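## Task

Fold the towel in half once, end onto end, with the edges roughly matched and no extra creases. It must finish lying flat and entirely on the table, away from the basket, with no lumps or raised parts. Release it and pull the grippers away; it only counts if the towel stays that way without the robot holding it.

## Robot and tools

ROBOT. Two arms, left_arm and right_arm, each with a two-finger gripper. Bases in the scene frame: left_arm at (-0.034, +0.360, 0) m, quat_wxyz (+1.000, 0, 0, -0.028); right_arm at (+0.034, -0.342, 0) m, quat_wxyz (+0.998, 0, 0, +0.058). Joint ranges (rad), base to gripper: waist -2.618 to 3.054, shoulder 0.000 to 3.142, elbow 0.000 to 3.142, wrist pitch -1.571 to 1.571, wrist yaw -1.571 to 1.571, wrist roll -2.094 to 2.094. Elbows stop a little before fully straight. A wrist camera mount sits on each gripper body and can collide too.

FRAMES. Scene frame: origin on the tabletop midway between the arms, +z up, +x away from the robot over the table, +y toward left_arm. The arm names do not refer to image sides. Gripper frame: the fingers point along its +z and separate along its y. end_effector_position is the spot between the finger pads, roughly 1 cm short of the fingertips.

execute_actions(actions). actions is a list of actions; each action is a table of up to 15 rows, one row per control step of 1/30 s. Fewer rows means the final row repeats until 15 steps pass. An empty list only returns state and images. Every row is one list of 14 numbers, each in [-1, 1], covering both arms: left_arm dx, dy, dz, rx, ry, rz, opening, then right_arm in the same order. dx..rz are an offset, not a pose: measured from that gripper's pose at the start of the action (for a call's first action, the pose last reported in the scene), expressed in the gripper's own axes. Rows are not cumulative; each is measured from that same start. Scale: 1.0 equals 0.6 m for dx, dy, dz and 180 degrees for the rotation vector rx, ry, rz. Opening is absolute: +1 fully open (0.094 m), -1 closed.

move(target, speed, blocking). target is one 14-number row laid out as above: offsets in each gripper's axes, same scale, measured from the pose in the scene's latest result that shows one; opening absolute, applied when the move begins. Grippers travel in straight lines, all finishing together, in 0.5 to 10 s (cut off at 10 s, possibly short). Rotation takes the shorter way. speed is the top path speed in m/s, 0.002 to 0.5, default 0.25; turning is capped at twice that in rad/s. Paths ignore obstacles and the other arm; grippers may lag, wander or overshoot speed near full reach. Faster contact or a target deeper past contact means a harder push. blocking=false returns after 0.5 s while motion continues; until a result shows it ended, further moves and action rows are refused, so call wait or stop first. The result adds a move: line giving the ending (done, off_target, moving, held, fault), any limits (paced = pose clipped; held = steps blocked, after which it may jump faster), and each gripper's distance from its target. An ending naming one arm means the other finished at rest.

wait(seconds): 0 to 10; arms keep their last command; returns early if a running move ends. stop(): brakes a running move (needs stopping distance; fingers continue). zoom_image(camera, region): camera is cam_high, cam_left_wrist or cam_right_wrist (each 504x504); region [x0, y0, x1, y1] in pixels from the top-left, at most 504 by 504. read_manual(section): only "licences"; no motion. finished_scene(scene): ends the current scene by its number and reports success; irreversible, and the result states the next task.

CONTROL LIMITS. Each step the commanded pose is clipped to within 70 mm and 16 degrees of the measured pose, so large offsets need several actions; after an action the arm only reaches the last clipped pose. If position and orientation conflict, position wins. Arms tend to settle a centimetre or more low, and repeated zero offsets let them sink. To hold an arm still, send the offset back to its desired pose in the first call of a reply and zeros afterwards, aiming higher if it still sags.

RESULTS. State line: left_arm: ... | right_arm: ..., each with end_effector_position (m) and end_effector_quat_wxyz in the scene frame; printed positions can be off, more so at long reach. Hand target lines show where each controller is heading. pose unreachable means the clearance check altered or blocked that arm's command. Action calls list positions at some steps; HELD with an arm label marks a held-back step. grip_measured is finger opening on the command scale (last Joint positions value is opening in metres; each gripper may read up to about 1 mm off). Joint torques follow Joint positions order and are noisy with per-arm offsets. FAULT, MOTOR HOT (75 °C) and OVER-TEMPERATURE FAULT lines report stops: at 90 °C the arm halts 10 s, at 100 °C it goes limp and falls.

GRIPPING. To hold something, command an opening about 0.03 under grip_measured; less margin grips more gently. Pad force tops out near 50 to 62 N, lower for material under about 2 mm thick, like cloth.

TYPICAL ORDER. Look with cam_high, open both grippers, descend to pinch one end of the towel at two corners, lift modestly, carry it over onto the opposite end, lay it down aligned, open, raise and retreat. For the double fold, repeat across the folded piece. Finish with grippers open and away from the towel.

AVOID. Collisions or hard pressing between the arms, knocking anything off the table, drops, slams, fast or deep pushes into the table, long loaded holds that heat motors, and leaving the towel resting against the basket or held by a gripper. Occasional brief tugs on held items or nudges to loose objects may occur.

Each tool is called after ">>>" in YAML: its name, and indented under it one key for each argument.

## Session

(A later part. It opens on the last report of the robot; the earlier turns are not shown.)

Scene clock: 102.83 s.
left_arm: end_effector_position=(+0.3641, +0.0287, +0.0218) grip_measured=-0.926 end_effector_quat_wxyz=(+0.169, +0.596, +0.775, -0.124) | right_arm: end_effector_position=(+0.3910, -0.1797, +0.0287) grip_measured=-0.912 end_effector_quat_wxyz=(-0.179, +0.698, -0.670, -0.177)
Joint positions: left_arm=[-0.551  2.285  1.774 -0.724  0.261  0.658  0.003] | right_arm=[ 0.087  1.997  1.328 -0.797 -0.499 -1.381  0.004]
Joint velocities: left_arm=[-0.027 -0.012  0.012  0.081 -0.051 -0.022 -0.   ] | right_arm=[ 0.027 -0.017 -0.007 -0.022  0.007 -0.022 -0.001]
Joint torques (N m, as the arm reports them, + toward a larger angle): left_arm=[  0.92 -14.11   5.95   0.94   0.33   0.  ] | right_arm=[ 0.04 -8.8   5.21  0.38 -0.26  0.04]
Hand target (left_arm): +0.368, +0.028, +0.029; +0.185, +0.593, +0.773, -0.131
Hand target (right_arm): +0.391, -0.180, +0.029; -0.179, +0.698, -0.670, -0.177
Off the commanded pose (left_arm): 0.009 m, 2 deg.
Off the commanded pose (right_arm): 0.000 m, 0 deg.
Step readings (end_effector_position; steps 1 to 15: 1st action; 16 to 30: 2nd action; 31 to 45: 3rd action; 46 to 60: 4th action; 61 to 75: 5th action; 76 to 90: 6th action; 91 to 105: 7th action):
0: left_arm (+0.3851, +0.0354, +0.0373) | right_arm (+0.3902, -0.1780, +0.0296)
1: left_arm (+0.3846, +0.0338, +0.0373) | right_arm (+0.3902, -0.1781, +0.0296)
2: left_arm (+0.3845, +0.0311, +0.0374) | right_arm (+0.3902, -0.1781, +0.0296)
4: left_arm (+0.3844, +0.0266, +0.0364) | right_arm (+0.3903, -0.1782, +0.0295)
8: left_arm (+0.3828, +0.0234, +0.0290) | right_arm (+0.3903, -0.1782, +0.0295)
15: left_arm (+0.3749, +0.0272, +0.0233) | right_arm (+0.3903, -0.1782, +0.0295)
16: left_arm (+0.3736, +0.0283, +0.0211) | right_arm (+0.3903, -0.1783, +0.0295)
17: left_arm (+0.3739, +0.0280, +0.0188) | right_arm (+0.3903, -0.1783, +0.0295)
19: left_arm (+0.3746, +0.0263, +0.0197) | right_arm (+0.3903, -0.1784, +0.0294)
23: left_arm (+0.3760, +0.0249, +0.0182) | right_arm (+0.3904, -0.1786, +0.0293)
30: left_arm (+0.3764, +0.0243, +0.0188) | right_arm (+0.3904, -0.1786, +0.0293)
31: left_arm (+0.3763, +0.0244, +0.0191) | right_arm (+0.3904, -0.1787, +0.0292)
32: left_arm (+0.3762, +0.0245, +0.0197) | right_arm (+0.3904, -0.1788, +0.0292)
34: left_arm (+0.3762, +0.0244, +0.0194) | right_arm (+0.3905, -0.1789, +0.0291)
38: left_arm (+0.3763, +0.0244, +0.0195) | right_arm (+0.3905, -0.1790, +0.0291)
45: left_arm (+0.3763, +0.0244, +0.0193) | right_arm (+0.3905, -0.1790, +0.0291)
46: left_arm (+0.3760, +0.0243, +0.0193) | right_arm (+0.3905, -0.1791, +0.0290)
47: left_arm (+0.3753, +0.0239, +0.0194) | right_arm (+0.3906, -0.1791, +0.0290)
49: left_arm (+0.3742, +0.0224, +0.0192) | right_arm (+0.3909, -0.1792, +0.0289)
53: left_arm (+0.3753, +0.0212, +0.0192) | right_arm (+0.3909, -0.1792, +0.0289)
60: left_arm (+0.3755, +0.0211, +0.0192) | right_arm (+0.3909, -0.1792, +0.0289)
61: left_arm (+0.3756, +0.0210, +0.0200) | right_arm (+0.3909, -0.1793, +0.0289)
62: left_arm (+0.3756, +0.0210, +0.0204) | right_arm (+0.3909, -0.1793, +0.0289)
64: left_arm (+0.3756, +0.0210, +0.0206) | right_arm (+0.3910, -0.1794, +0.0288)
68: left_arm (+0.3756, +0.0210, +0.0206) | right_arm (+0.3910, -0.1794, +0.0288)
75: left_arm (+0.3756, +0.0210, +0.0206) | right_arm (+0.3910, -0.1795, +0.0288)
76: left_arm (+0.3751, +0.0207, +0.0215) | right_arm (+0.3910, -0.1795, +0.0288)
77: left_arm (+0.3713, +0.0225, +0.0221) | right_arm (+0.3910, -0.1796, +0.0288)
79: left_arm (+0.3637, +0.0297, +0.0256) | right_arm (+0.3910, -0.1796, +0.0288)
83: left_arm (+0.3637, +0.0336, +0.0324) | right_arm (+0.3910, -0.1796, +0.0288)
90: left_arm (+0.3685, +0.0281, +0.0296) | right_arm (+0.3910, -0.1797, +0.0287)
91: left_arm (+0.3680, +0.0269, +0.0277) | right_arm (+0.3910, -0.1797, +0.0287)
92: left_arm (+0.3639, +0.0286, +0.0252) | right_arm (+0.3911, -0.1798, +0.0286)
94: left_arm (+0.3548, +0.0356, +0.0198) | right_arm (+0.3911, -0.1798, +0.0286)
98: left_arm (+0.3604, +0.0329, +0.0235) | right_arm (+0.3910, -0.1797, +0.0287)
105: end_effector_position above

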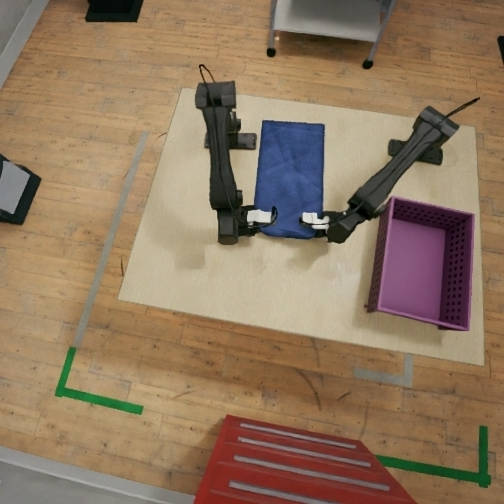

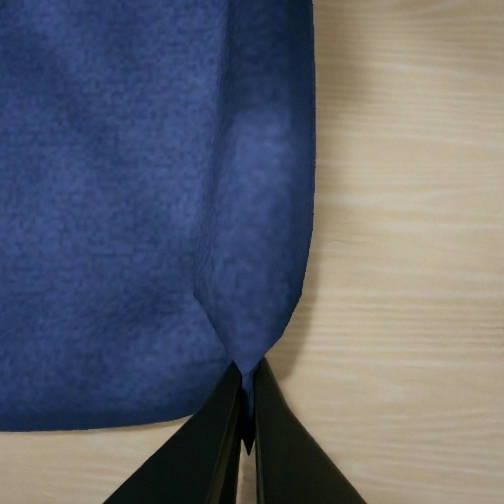

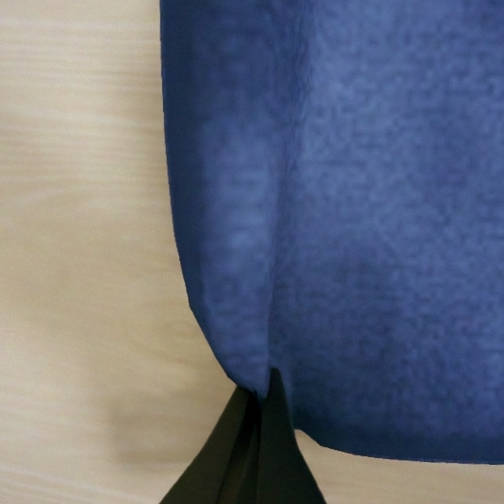

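>>> move:
  target: [-0.23,-0.09,-0.74,0,-0.22,0,-1, -0.437,0.105,-0.636,0,-0.2,0,-1]
  speed: 0.2

>>> wait:
  seconds: 1.5

Scene clock: 118.23 s.
left_arm: end_effector_position=(+0.2945, +0.0647, +0.4782) grip_measured=-0.926 end_effector_quat_wxyz=(+0.455, +0.504, +0.657, -0.328) | right_arm: end_effector_position=(+0.3187, -0.1325, +0.4873) grip_measured=-0.912 end_effector_quat_wxyz=(+0.472, -0.553, +0.573, +0.378)
Joint positions: left_arm=[-0.4    2.001  2.83  -1.359  0.747  0.409  0.003] | right_arm=[ 0.027  1.783  2.52  -1.542 -1.189 -0.859  0.004]
Joint velocities: left_arm=[ 0.002 -0.012 -0.007 -0.007 -0.022  0.022  0.001] | right_arm=[-0.007 -0.012  0.007  0.007 -0.051  0.007 -0.   ]
Joint torques (N m, as the arm reports them, + toward a larger angle): left_arm=[ 1.82 -7.72  7.52  1.27  0.3  -0.1 ] | right_arm=[-1.59 -4.96  5.52  0.93 -0.5   0.12]
Hand target (left_arm): +0.296, +0.073, +0.481; +0.455, +0.494, +0.664, -0.329
Hand target (right_arm): +0.322, -0.138, +0.489; -0.473, +0.542, -0.579, -0.382
Off the commanded pose (left_arm): 0.006 m, 5 deg.
Off the commanded pose (right_arm): 0.007 m, 13 deg.
elbow stopped short (left arm): the move would have taken joint 3 (elbow) straighter than the controller allows; a more bent joint 3 avoids this.
joint sent to its limit (right arm) — the command would take joint 4 (wrist pitch) past its lower limit, so that joint was sent only as far as its limit.
move: off_target (left_arm, right_arm)

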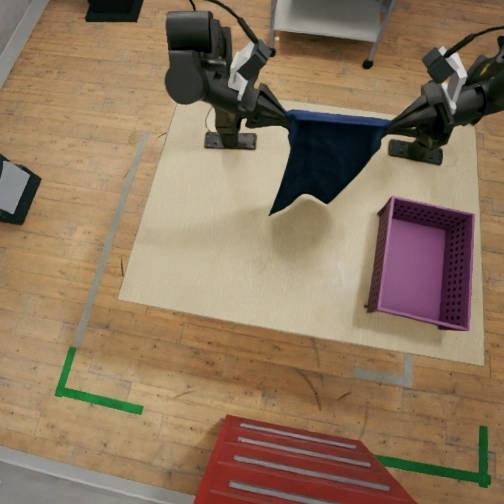

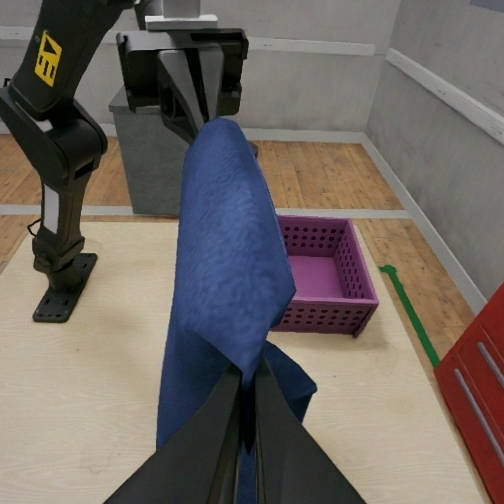

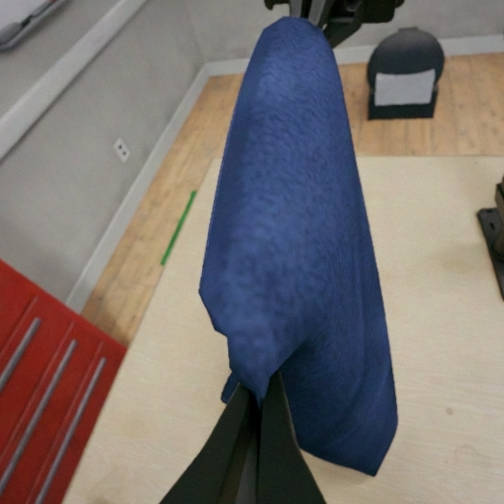

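Scene clock: 119.73 s.
left_arm: end_effector_position=(+0.2944, +0.0648, +0.4780) grip_measured=-0.926 end_effector_quat_wxyz=(+0.455, +0.503, +0.657, -0.328) | right_arm: end_effector_position=(+0.3186, -0.1324, +0.4874) grip_measured=-0.912 end_effector_quat_wxyz=(+0.472, -0.552, +0.574, +0.379)
Joint positions: left_arm=[-0.4    2.001  2.83  -1.36   0.747  0.408  0.003] | right_arm=[ 0.027  1.783  2.52  -1.542 -1.19  -0.857  0.004]
Joint velocities: left_arm=[ 0.007  0.022  0.007 -0.037 -0.022  0.022  0.001] | right_arm=[-0.002  0.002 -0.017 -0.051 -0.007 -0.11   0.   ]
Joint torques (N m, as the arm reports them, + toward a larger angle): left_arm=[ 1.88 -7.58  7.5   1.3   0.31 -0.11] | right_arm=[-1.57 -4.92  5.45  0.94 -0.52  0.07]
Hand target (left_arm): +0.296, +0.073, +0.481; +0.455, +0.494, +0.664, -0.329
Hand target (right_arm): +0.322, -0.138, +0.489; -0.473, +0.542, -0.579, -0.382
Off the commanded pose (left_arm): 0.006 m, 5 deg.
Off the commanded pose (right_arm): 0.007 m, 13 deg.
wait: 1.50 s; at rest by 0.17 s

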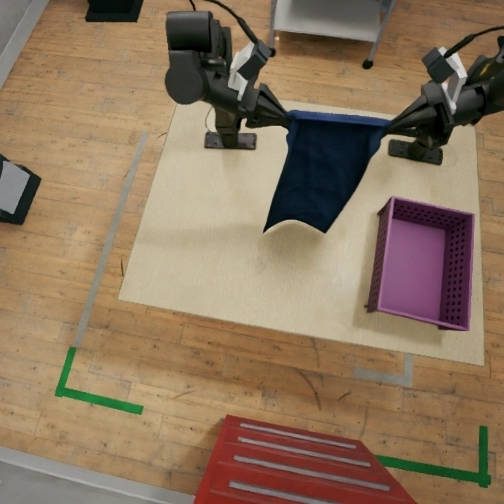

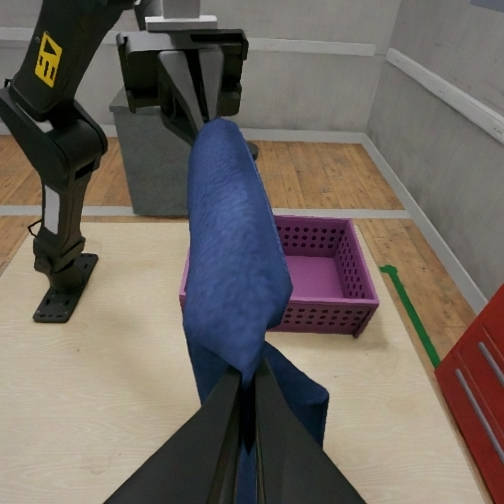

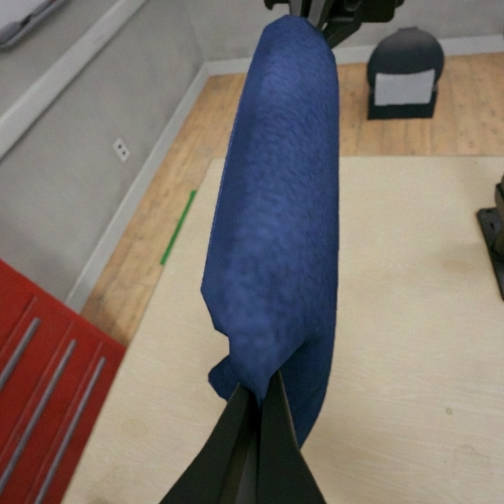

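>>> move:
  target: [0.44,-0.49,0.027,0.1,0,0,-1, 0.39,0.533,0.055,-0.1,0,0,-1]
  speed: 0.2

Scene clock: 128.17 s.
left_arm: end_effector_position=(+0.0027, +0.0636, +0.2140) grip_measured=-0.926 end_effector_quat_wxyz=(+0.371, +0.570, +0.600, -0.421) | right_arm: end_effector_position=(+0.0215, -0.1303, +0.2336) grip_measured=-0.912 end_effector_quat_wxyz=(-0.382, +0.614, -0.509, -0.467)
Joint positions: left_arm=[-1.208  0.718  0.539 -0.222  0.319  0.043  0.003] | right_arm=[ 0.992  0.232  0.517 -0.628 -0.628 -0.201  0.004]
Joint velocities: left_arm=[-0.002  0.007  0.017  0.007 -0.022 -0.081 -0.   ] | right_arm=[-0.007  0.002 -0.022 -0.022  0.066  0.037  0.001]
Joint torques (N m, as the arm reports them, + toward a larger angle): left_arm=[-0.94 -2.19  7.65  1.66  0.08 -0.11] | right_arm=[ 0.91  0.18  4.49  1.53 -0.13  0.05]
Hand target (left_arm): -0.001, +0.067, +0.215; +0.372, +0.569, +0.597, -0.426
Hand target (right_arm): +0.018, -0.133, +0.229; -0.380, +0.615, -0.506, -0.470
Off the commanded pose (left_arm): 0.009 m, 1 deg.
Off the commanded pose (right_arm): 0.008 m, 1 deg.
move: done

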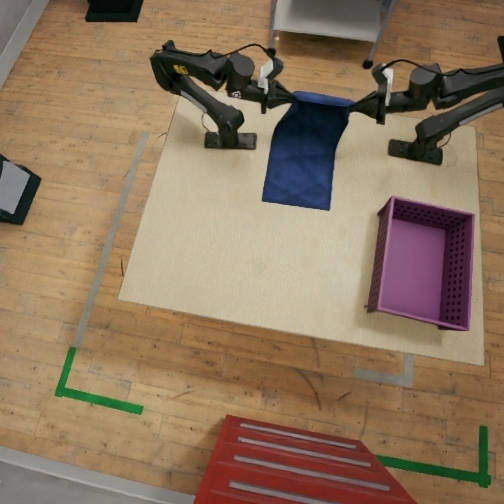

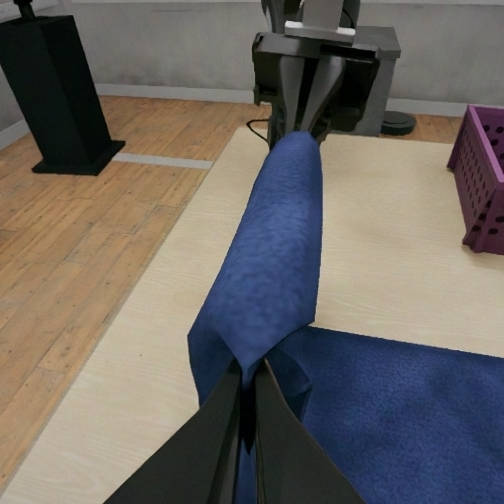

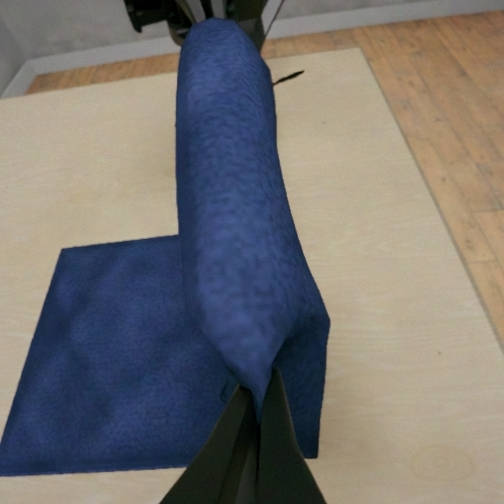

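>>> move:
  target: [0.06,0.222,0.022,0,0,0,-1, 0.107,-0.213,-0.013,0,0,0,-1]
  speed: 0.15

>>> move:
  target: [0.158,0.165,0.063,0,0,0,-1, 0.2,-0.148,0.027,0,0,0,-1]
  speed: 0.12

Scene clock: 139.30 s.
left_arm: end_effector_position=(+0.1255, +0.0634, +0.1572) grip_measured=-0.926 end_effector_quat_wxyz=(+0.361, +0.570, +0.609, -0.417) | right_arm: end_effector_position=(+0.1471, -0.1300, +0.1649) grip_measured=-0.912 end_effector_quat_wxyz=(-0.379, +0.625, -0.509, -0.454)
Joint positions: left_arm=[-0.624  1.189  0.559  0.012  0.83   0.378  0.003] | right_arm=[ 0.175  1.039  0.555 -0.781 -1.251 -1.263  0.004]
Joint velocities: left_arm=[-0.022  0.002  0.002 -0.037 -0.066  0.051  0.   ] | right_arm=[-0.007  0.012  0.002 -0.095  0.007 -0.066  0.   ]
Joint torques (N m, as the arm reports them, + toward a larger angle): left_arm=[ 1.04 -2.29 10.45  1.43  0.44  0.05] | right_arm=[-1.28 -0.29  7.61  0.39 -0.68 -0.01]
Hand target (left_arm): +0.130, +0.062, +0.165; +0.369, +0.571, +0.601, -0.420
Hand target (right_arm): +0.151, -0.131, +0.171; -0.382, +0.618, -0.510, -0.461
Off the commanded pose (left_arm): 0.010 m, 2 deg.
Off the commanded pose (right_arm): 0.009 m, 2 deg.
move: done

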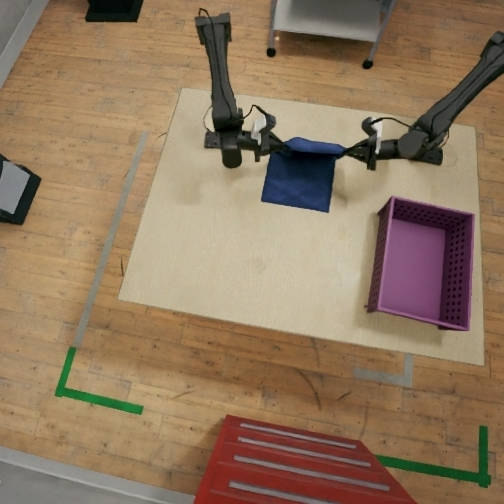

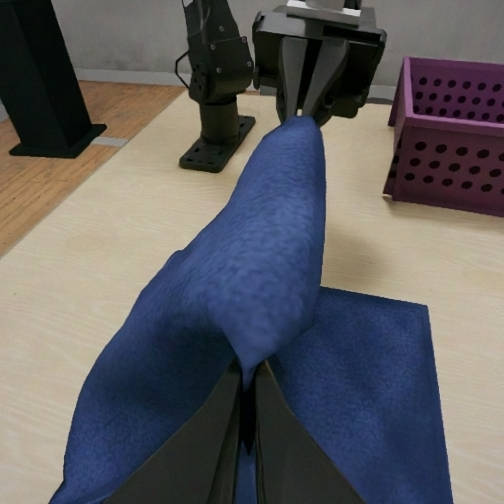

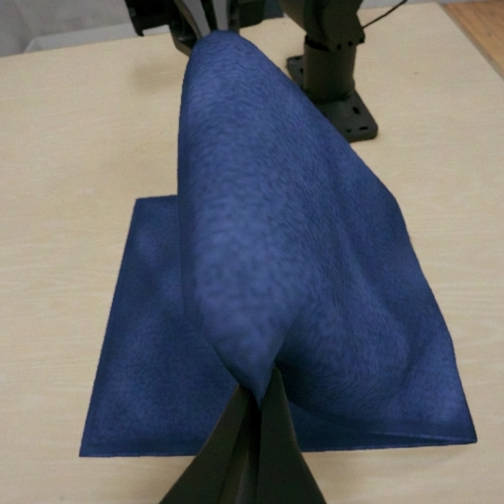

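Scene clock: 141.03 s.
left_arm: end_effector_position=(+0.2059, +0.0641, +0.0421) grip_measured=-0.926 end_effector_quat_wxyz=(+0.350, +0.570, +0.617, -0.414) | right_arm: end_effector_position=(+0.2291, -0.1315, +0.0457) grip_measured=-0.912 end_effector_quat_wxyz=(-0.369, +0.630, -0.510, -0.456)
Joint positions: left_arm=[-0.443  1.833  0.626  0.405  0.958  0.577  0.003] | right_arm=[ 0.07   1.833  0.664 -0.471 -1.251 -1.643  0.004]
Joint velocities: left_arm=[ 0.017 -0.012 -0.007 -0.022  0.051 -0.022 -0.001] | right_arm=[ 0.017 -0.002 -0.027 -0.022 -0.037 -0.051  0.001]
Joint torques (N m, as the arm reports them, + toward a larger angle): left_arm=[ 1.22 -6.2   7.66  1.25  0.6   0.07] | right_arm=[-1.06 -4.3   5.04  0.16 -0.6  -0.04]
Hand target (left_arm): +0.214, +0.064, +0.047; +0.360, +0.571, +0.609, -0.417
Hand target (right_arm): +0.239, -0.133, +0.047; -0.379, +0.626, -0.509, -0.453
Off the commanded pose (left_arm): 0.009 m, 2 deg.
Off the commanded pose (right_arm): 0.011 m, 1 deg.
move: off_target (right_arm)

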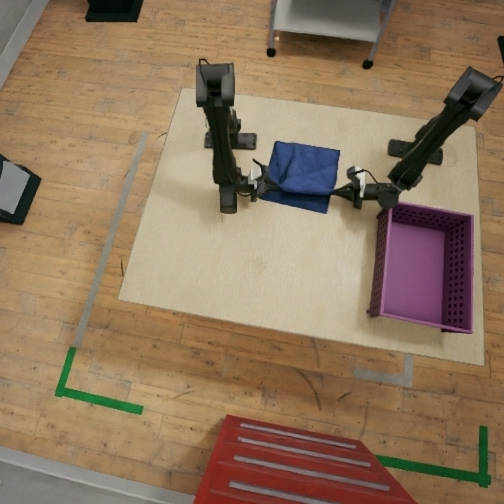

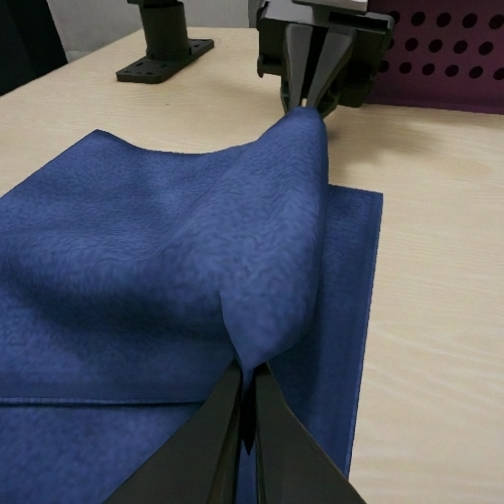

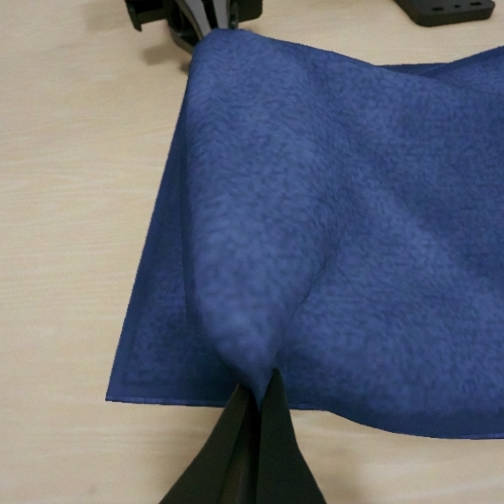

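>>> move:
  target: [-0.02,0.05,0.025,0,0.2,0,-1, 0,-0.02,-0.025,0,0,0,-1]
  speed: 0.15

>>> move:
  target: [0,0,0,0,0,0,0, 0,0,0,0,0,0,0]

>>> move:
  target: [0,0,-0.15,0,0,0,0, -0.05,0,-0.13,0,0,0,0]
  speed: 0.15

Scene clock: 152.63 s.
left_arm: end_effector_position=(+0.2365, +0.0517, +0.0423) grip_measured=-0.926 end_effector_quat_wxyz=(+0.146, +0.668, +0.699, -0.212) | right_arm: end_effector_position=(+0.2366, -0.1414, +0.0506) grip_measured=-0.912 end_effector_quat_wxyz=(-0.367, +0.635, -0.507, -0.454)
Joint positions: left_arm=[-0.607  1.921  1.265 -0.646  0.45   0.8    0.003] | right_arm=[ 0.026  1.866  0.741 -0.663 -1.238 -1.806  0.004]
Joint velocities: left_arm=[-0.012  0.002 -0.002  0.022 -0.022  0.051  0.   ] | right_arm=[-0.012 -0.037 -0.002 -0.066  0.007  0.022  0.002]
Joint torques (N m, as the arm reports them, + toward a larger angle): left_arm=[-0.77 -8.42  9.66  0.52  0.31  0.06] | right_arm=[-0.84 -4.5   5.13 -0.24 -0.54 -0.05]
Hand target (left_arm): +0.236, +0.047, +0.045; +0.143, +0.673, +0.693, -0.214
Hand target (right_arm): +0.244, -0.143, +0.050; -0.369, +0.629, -0.511, -0.455
Off the commanded pose (left_arm): 0.006 m, 1 deg.
Off the commanded pose (right_arm): 0.007 m, 1 deg.
move: done

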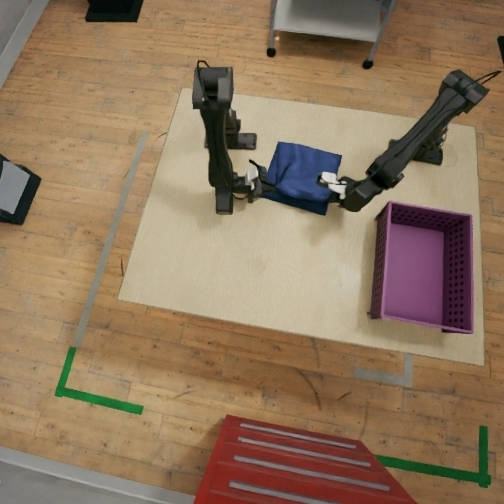

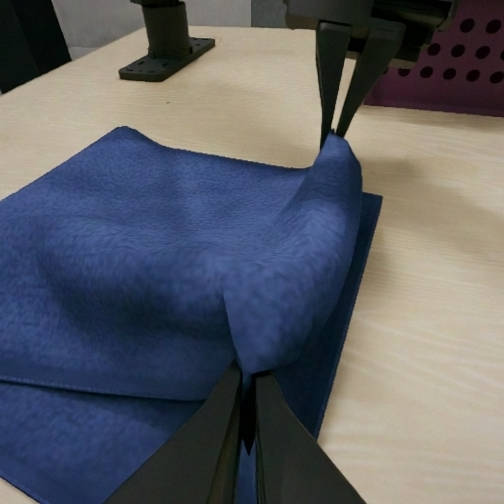

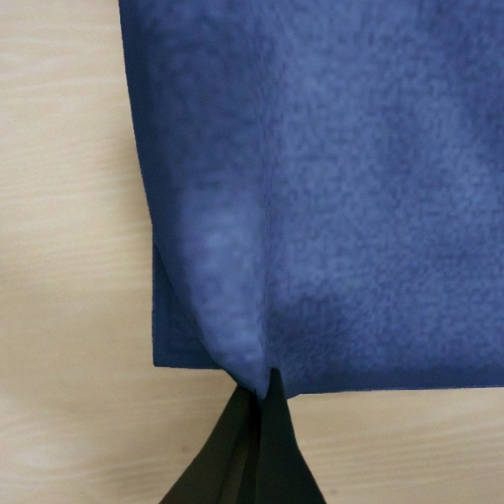

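Scene clock: 153.13 s.
left_arm: end_effector_position=(+0.2374, +0.0527, +0.0417) grip_measured=-0.003 end_effector_quat_wxyz=(+0.145, +0.668, +0.700, -0.208) | right_arm: end_effector_position=(+0.2366, -0.1415, +0.0502) grip_measured=-0.003 end_effector_quat_wxyz=(-0.366, +0.635, -0.507, -0.453)
Joint positions: left_arm=[-0.607  1.921  1.265 -0.646  0.442  0.8    0.047] | right_arm=[ 0.026  1.866  0.741 -0.663 -1.235 -1.806  0.047]
Joint velocities: left_arm=[-0.022  0.017  0.007  0.007 -0.022  0.022  0.   ] | right_arm=[ 0.017 -0.002  0.012 -0.022  0.037  0.066  0.002]
Joint torques (N m, as the arm reports them, + toward a larger angle): left_arm=[-0.05 -9.32  7.1   0.71  0.36 -0.01] | right_arm=[ 0.04 -5.9   3.36 -0.11 -0.53  0.05]
Hand target (left_arm): +0.236, +0.052, +0.042; +0.146, +0.668, +0.699, -0.212
Hand target (right_arm): +0.237, -0.141, +0.051; -0.367, +0.634, -0.507, -0.454
Off the commanded pose (left_arm): 0.001 m, 0 deg.
Off the commanded pose (right_arm): 0.000 m, 0 deg.
move: done

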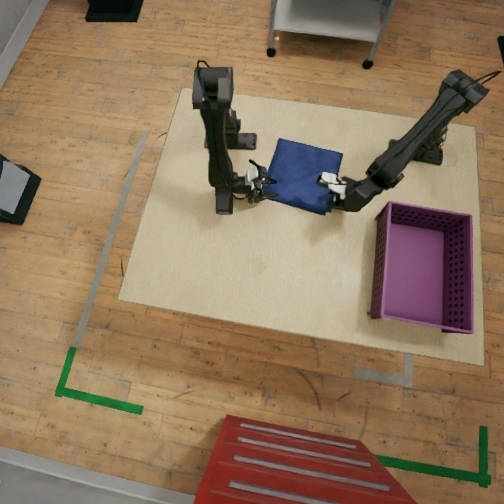

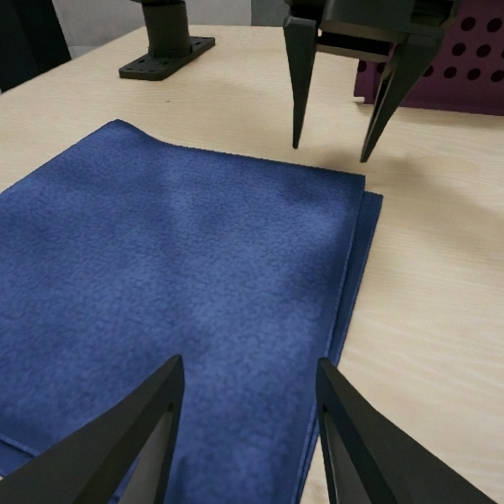

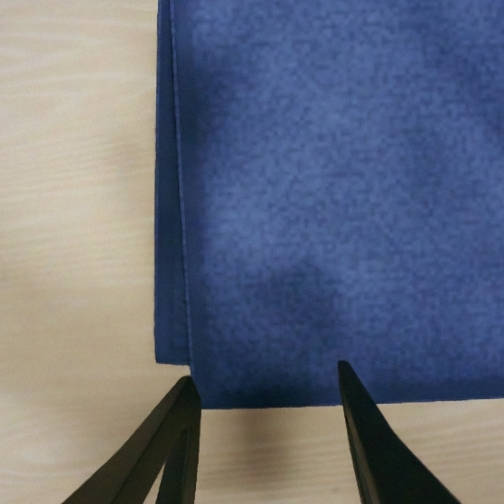

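Scene clock: 154.37 s.
left_arm: end_effector_position=(+0.2432, +0.1001, +0.1060) grip_measured=-0.003 end_effector_quat_wxyz=(+0.133, +0.667, +0.706, -0.198) | right_arm: end_effector_position=(+0.2439, -0.2013, +0.0961) grip_measured=-0.003 end_effector_quat_wxyz=(-0.345, +0.620, -0.562, -0.426)
Joint positions: left_arm=[-0.497  1.797  1.385 -0.965  0.443  0.917  0.047] | right_arm=[-0.211  1.752  0.875 -1.208 -1.095 -2.081  0.047]
Joint velocities: left_arm=[ 0.007 -0.012  0.022 -0.066 -0.037  0.037 -0.   ] | right_arm=[ 0.002 -0.017 -0.017 -0.095 -0.007 -0.007 -0.001]
Joint torques (N m, as the arm reports them, + toward a larger angle): left_arm=[ 0.51 -9.48  9.8   0.41  0.51  0.08] | right_arm=[-0.52 -6.44  5.53 -0.63 -0.44 -0.04]
Hand target (left_arm): +0.244, +0.098, +0.119; +0.145, +0.668, +0.700, -0.208
Hand target (right_arm): +0.251, -0.204, +0.103; -0.354, +0.626, -0.558, -0.414
Off the commanded pose (left_arm): 0.015 m, 2 deg.
Off the commanded pose (right_arm): 0.010 m, 8 deg.
joint sent to its limit (right arm) — the command would take joint 6 (wrist roll) past its lower limit, so that joint was sent only as far as its limit.
move: off_target (left_arm, right_arm)

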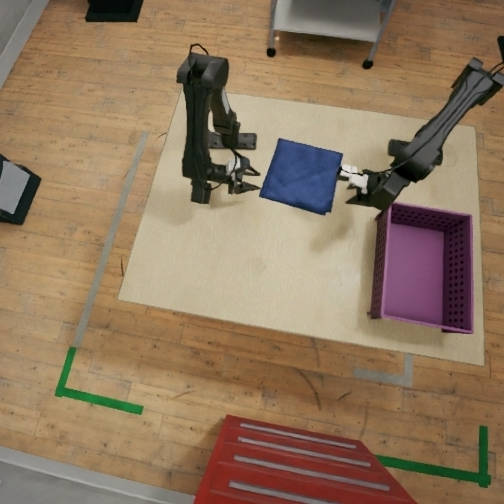

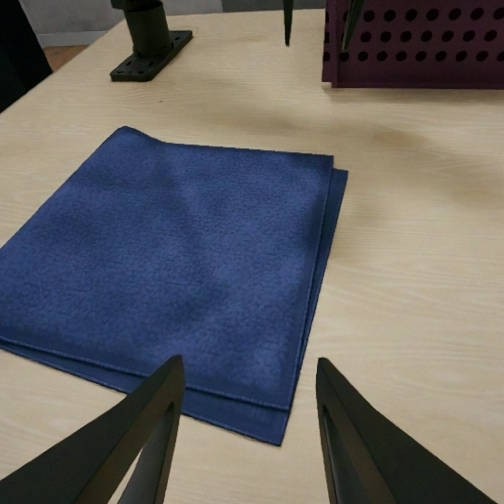

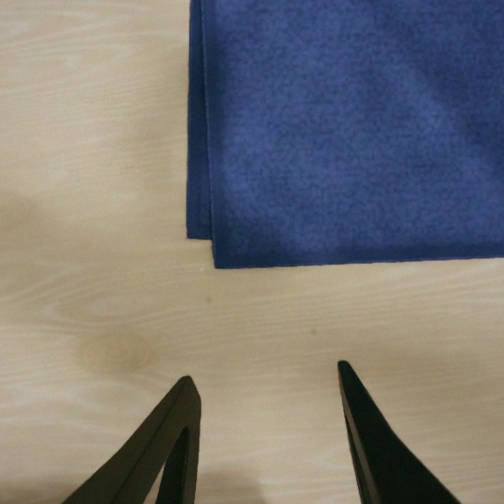

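>>> finished_scene:
  scene: 2

The scene is finished: the task was done.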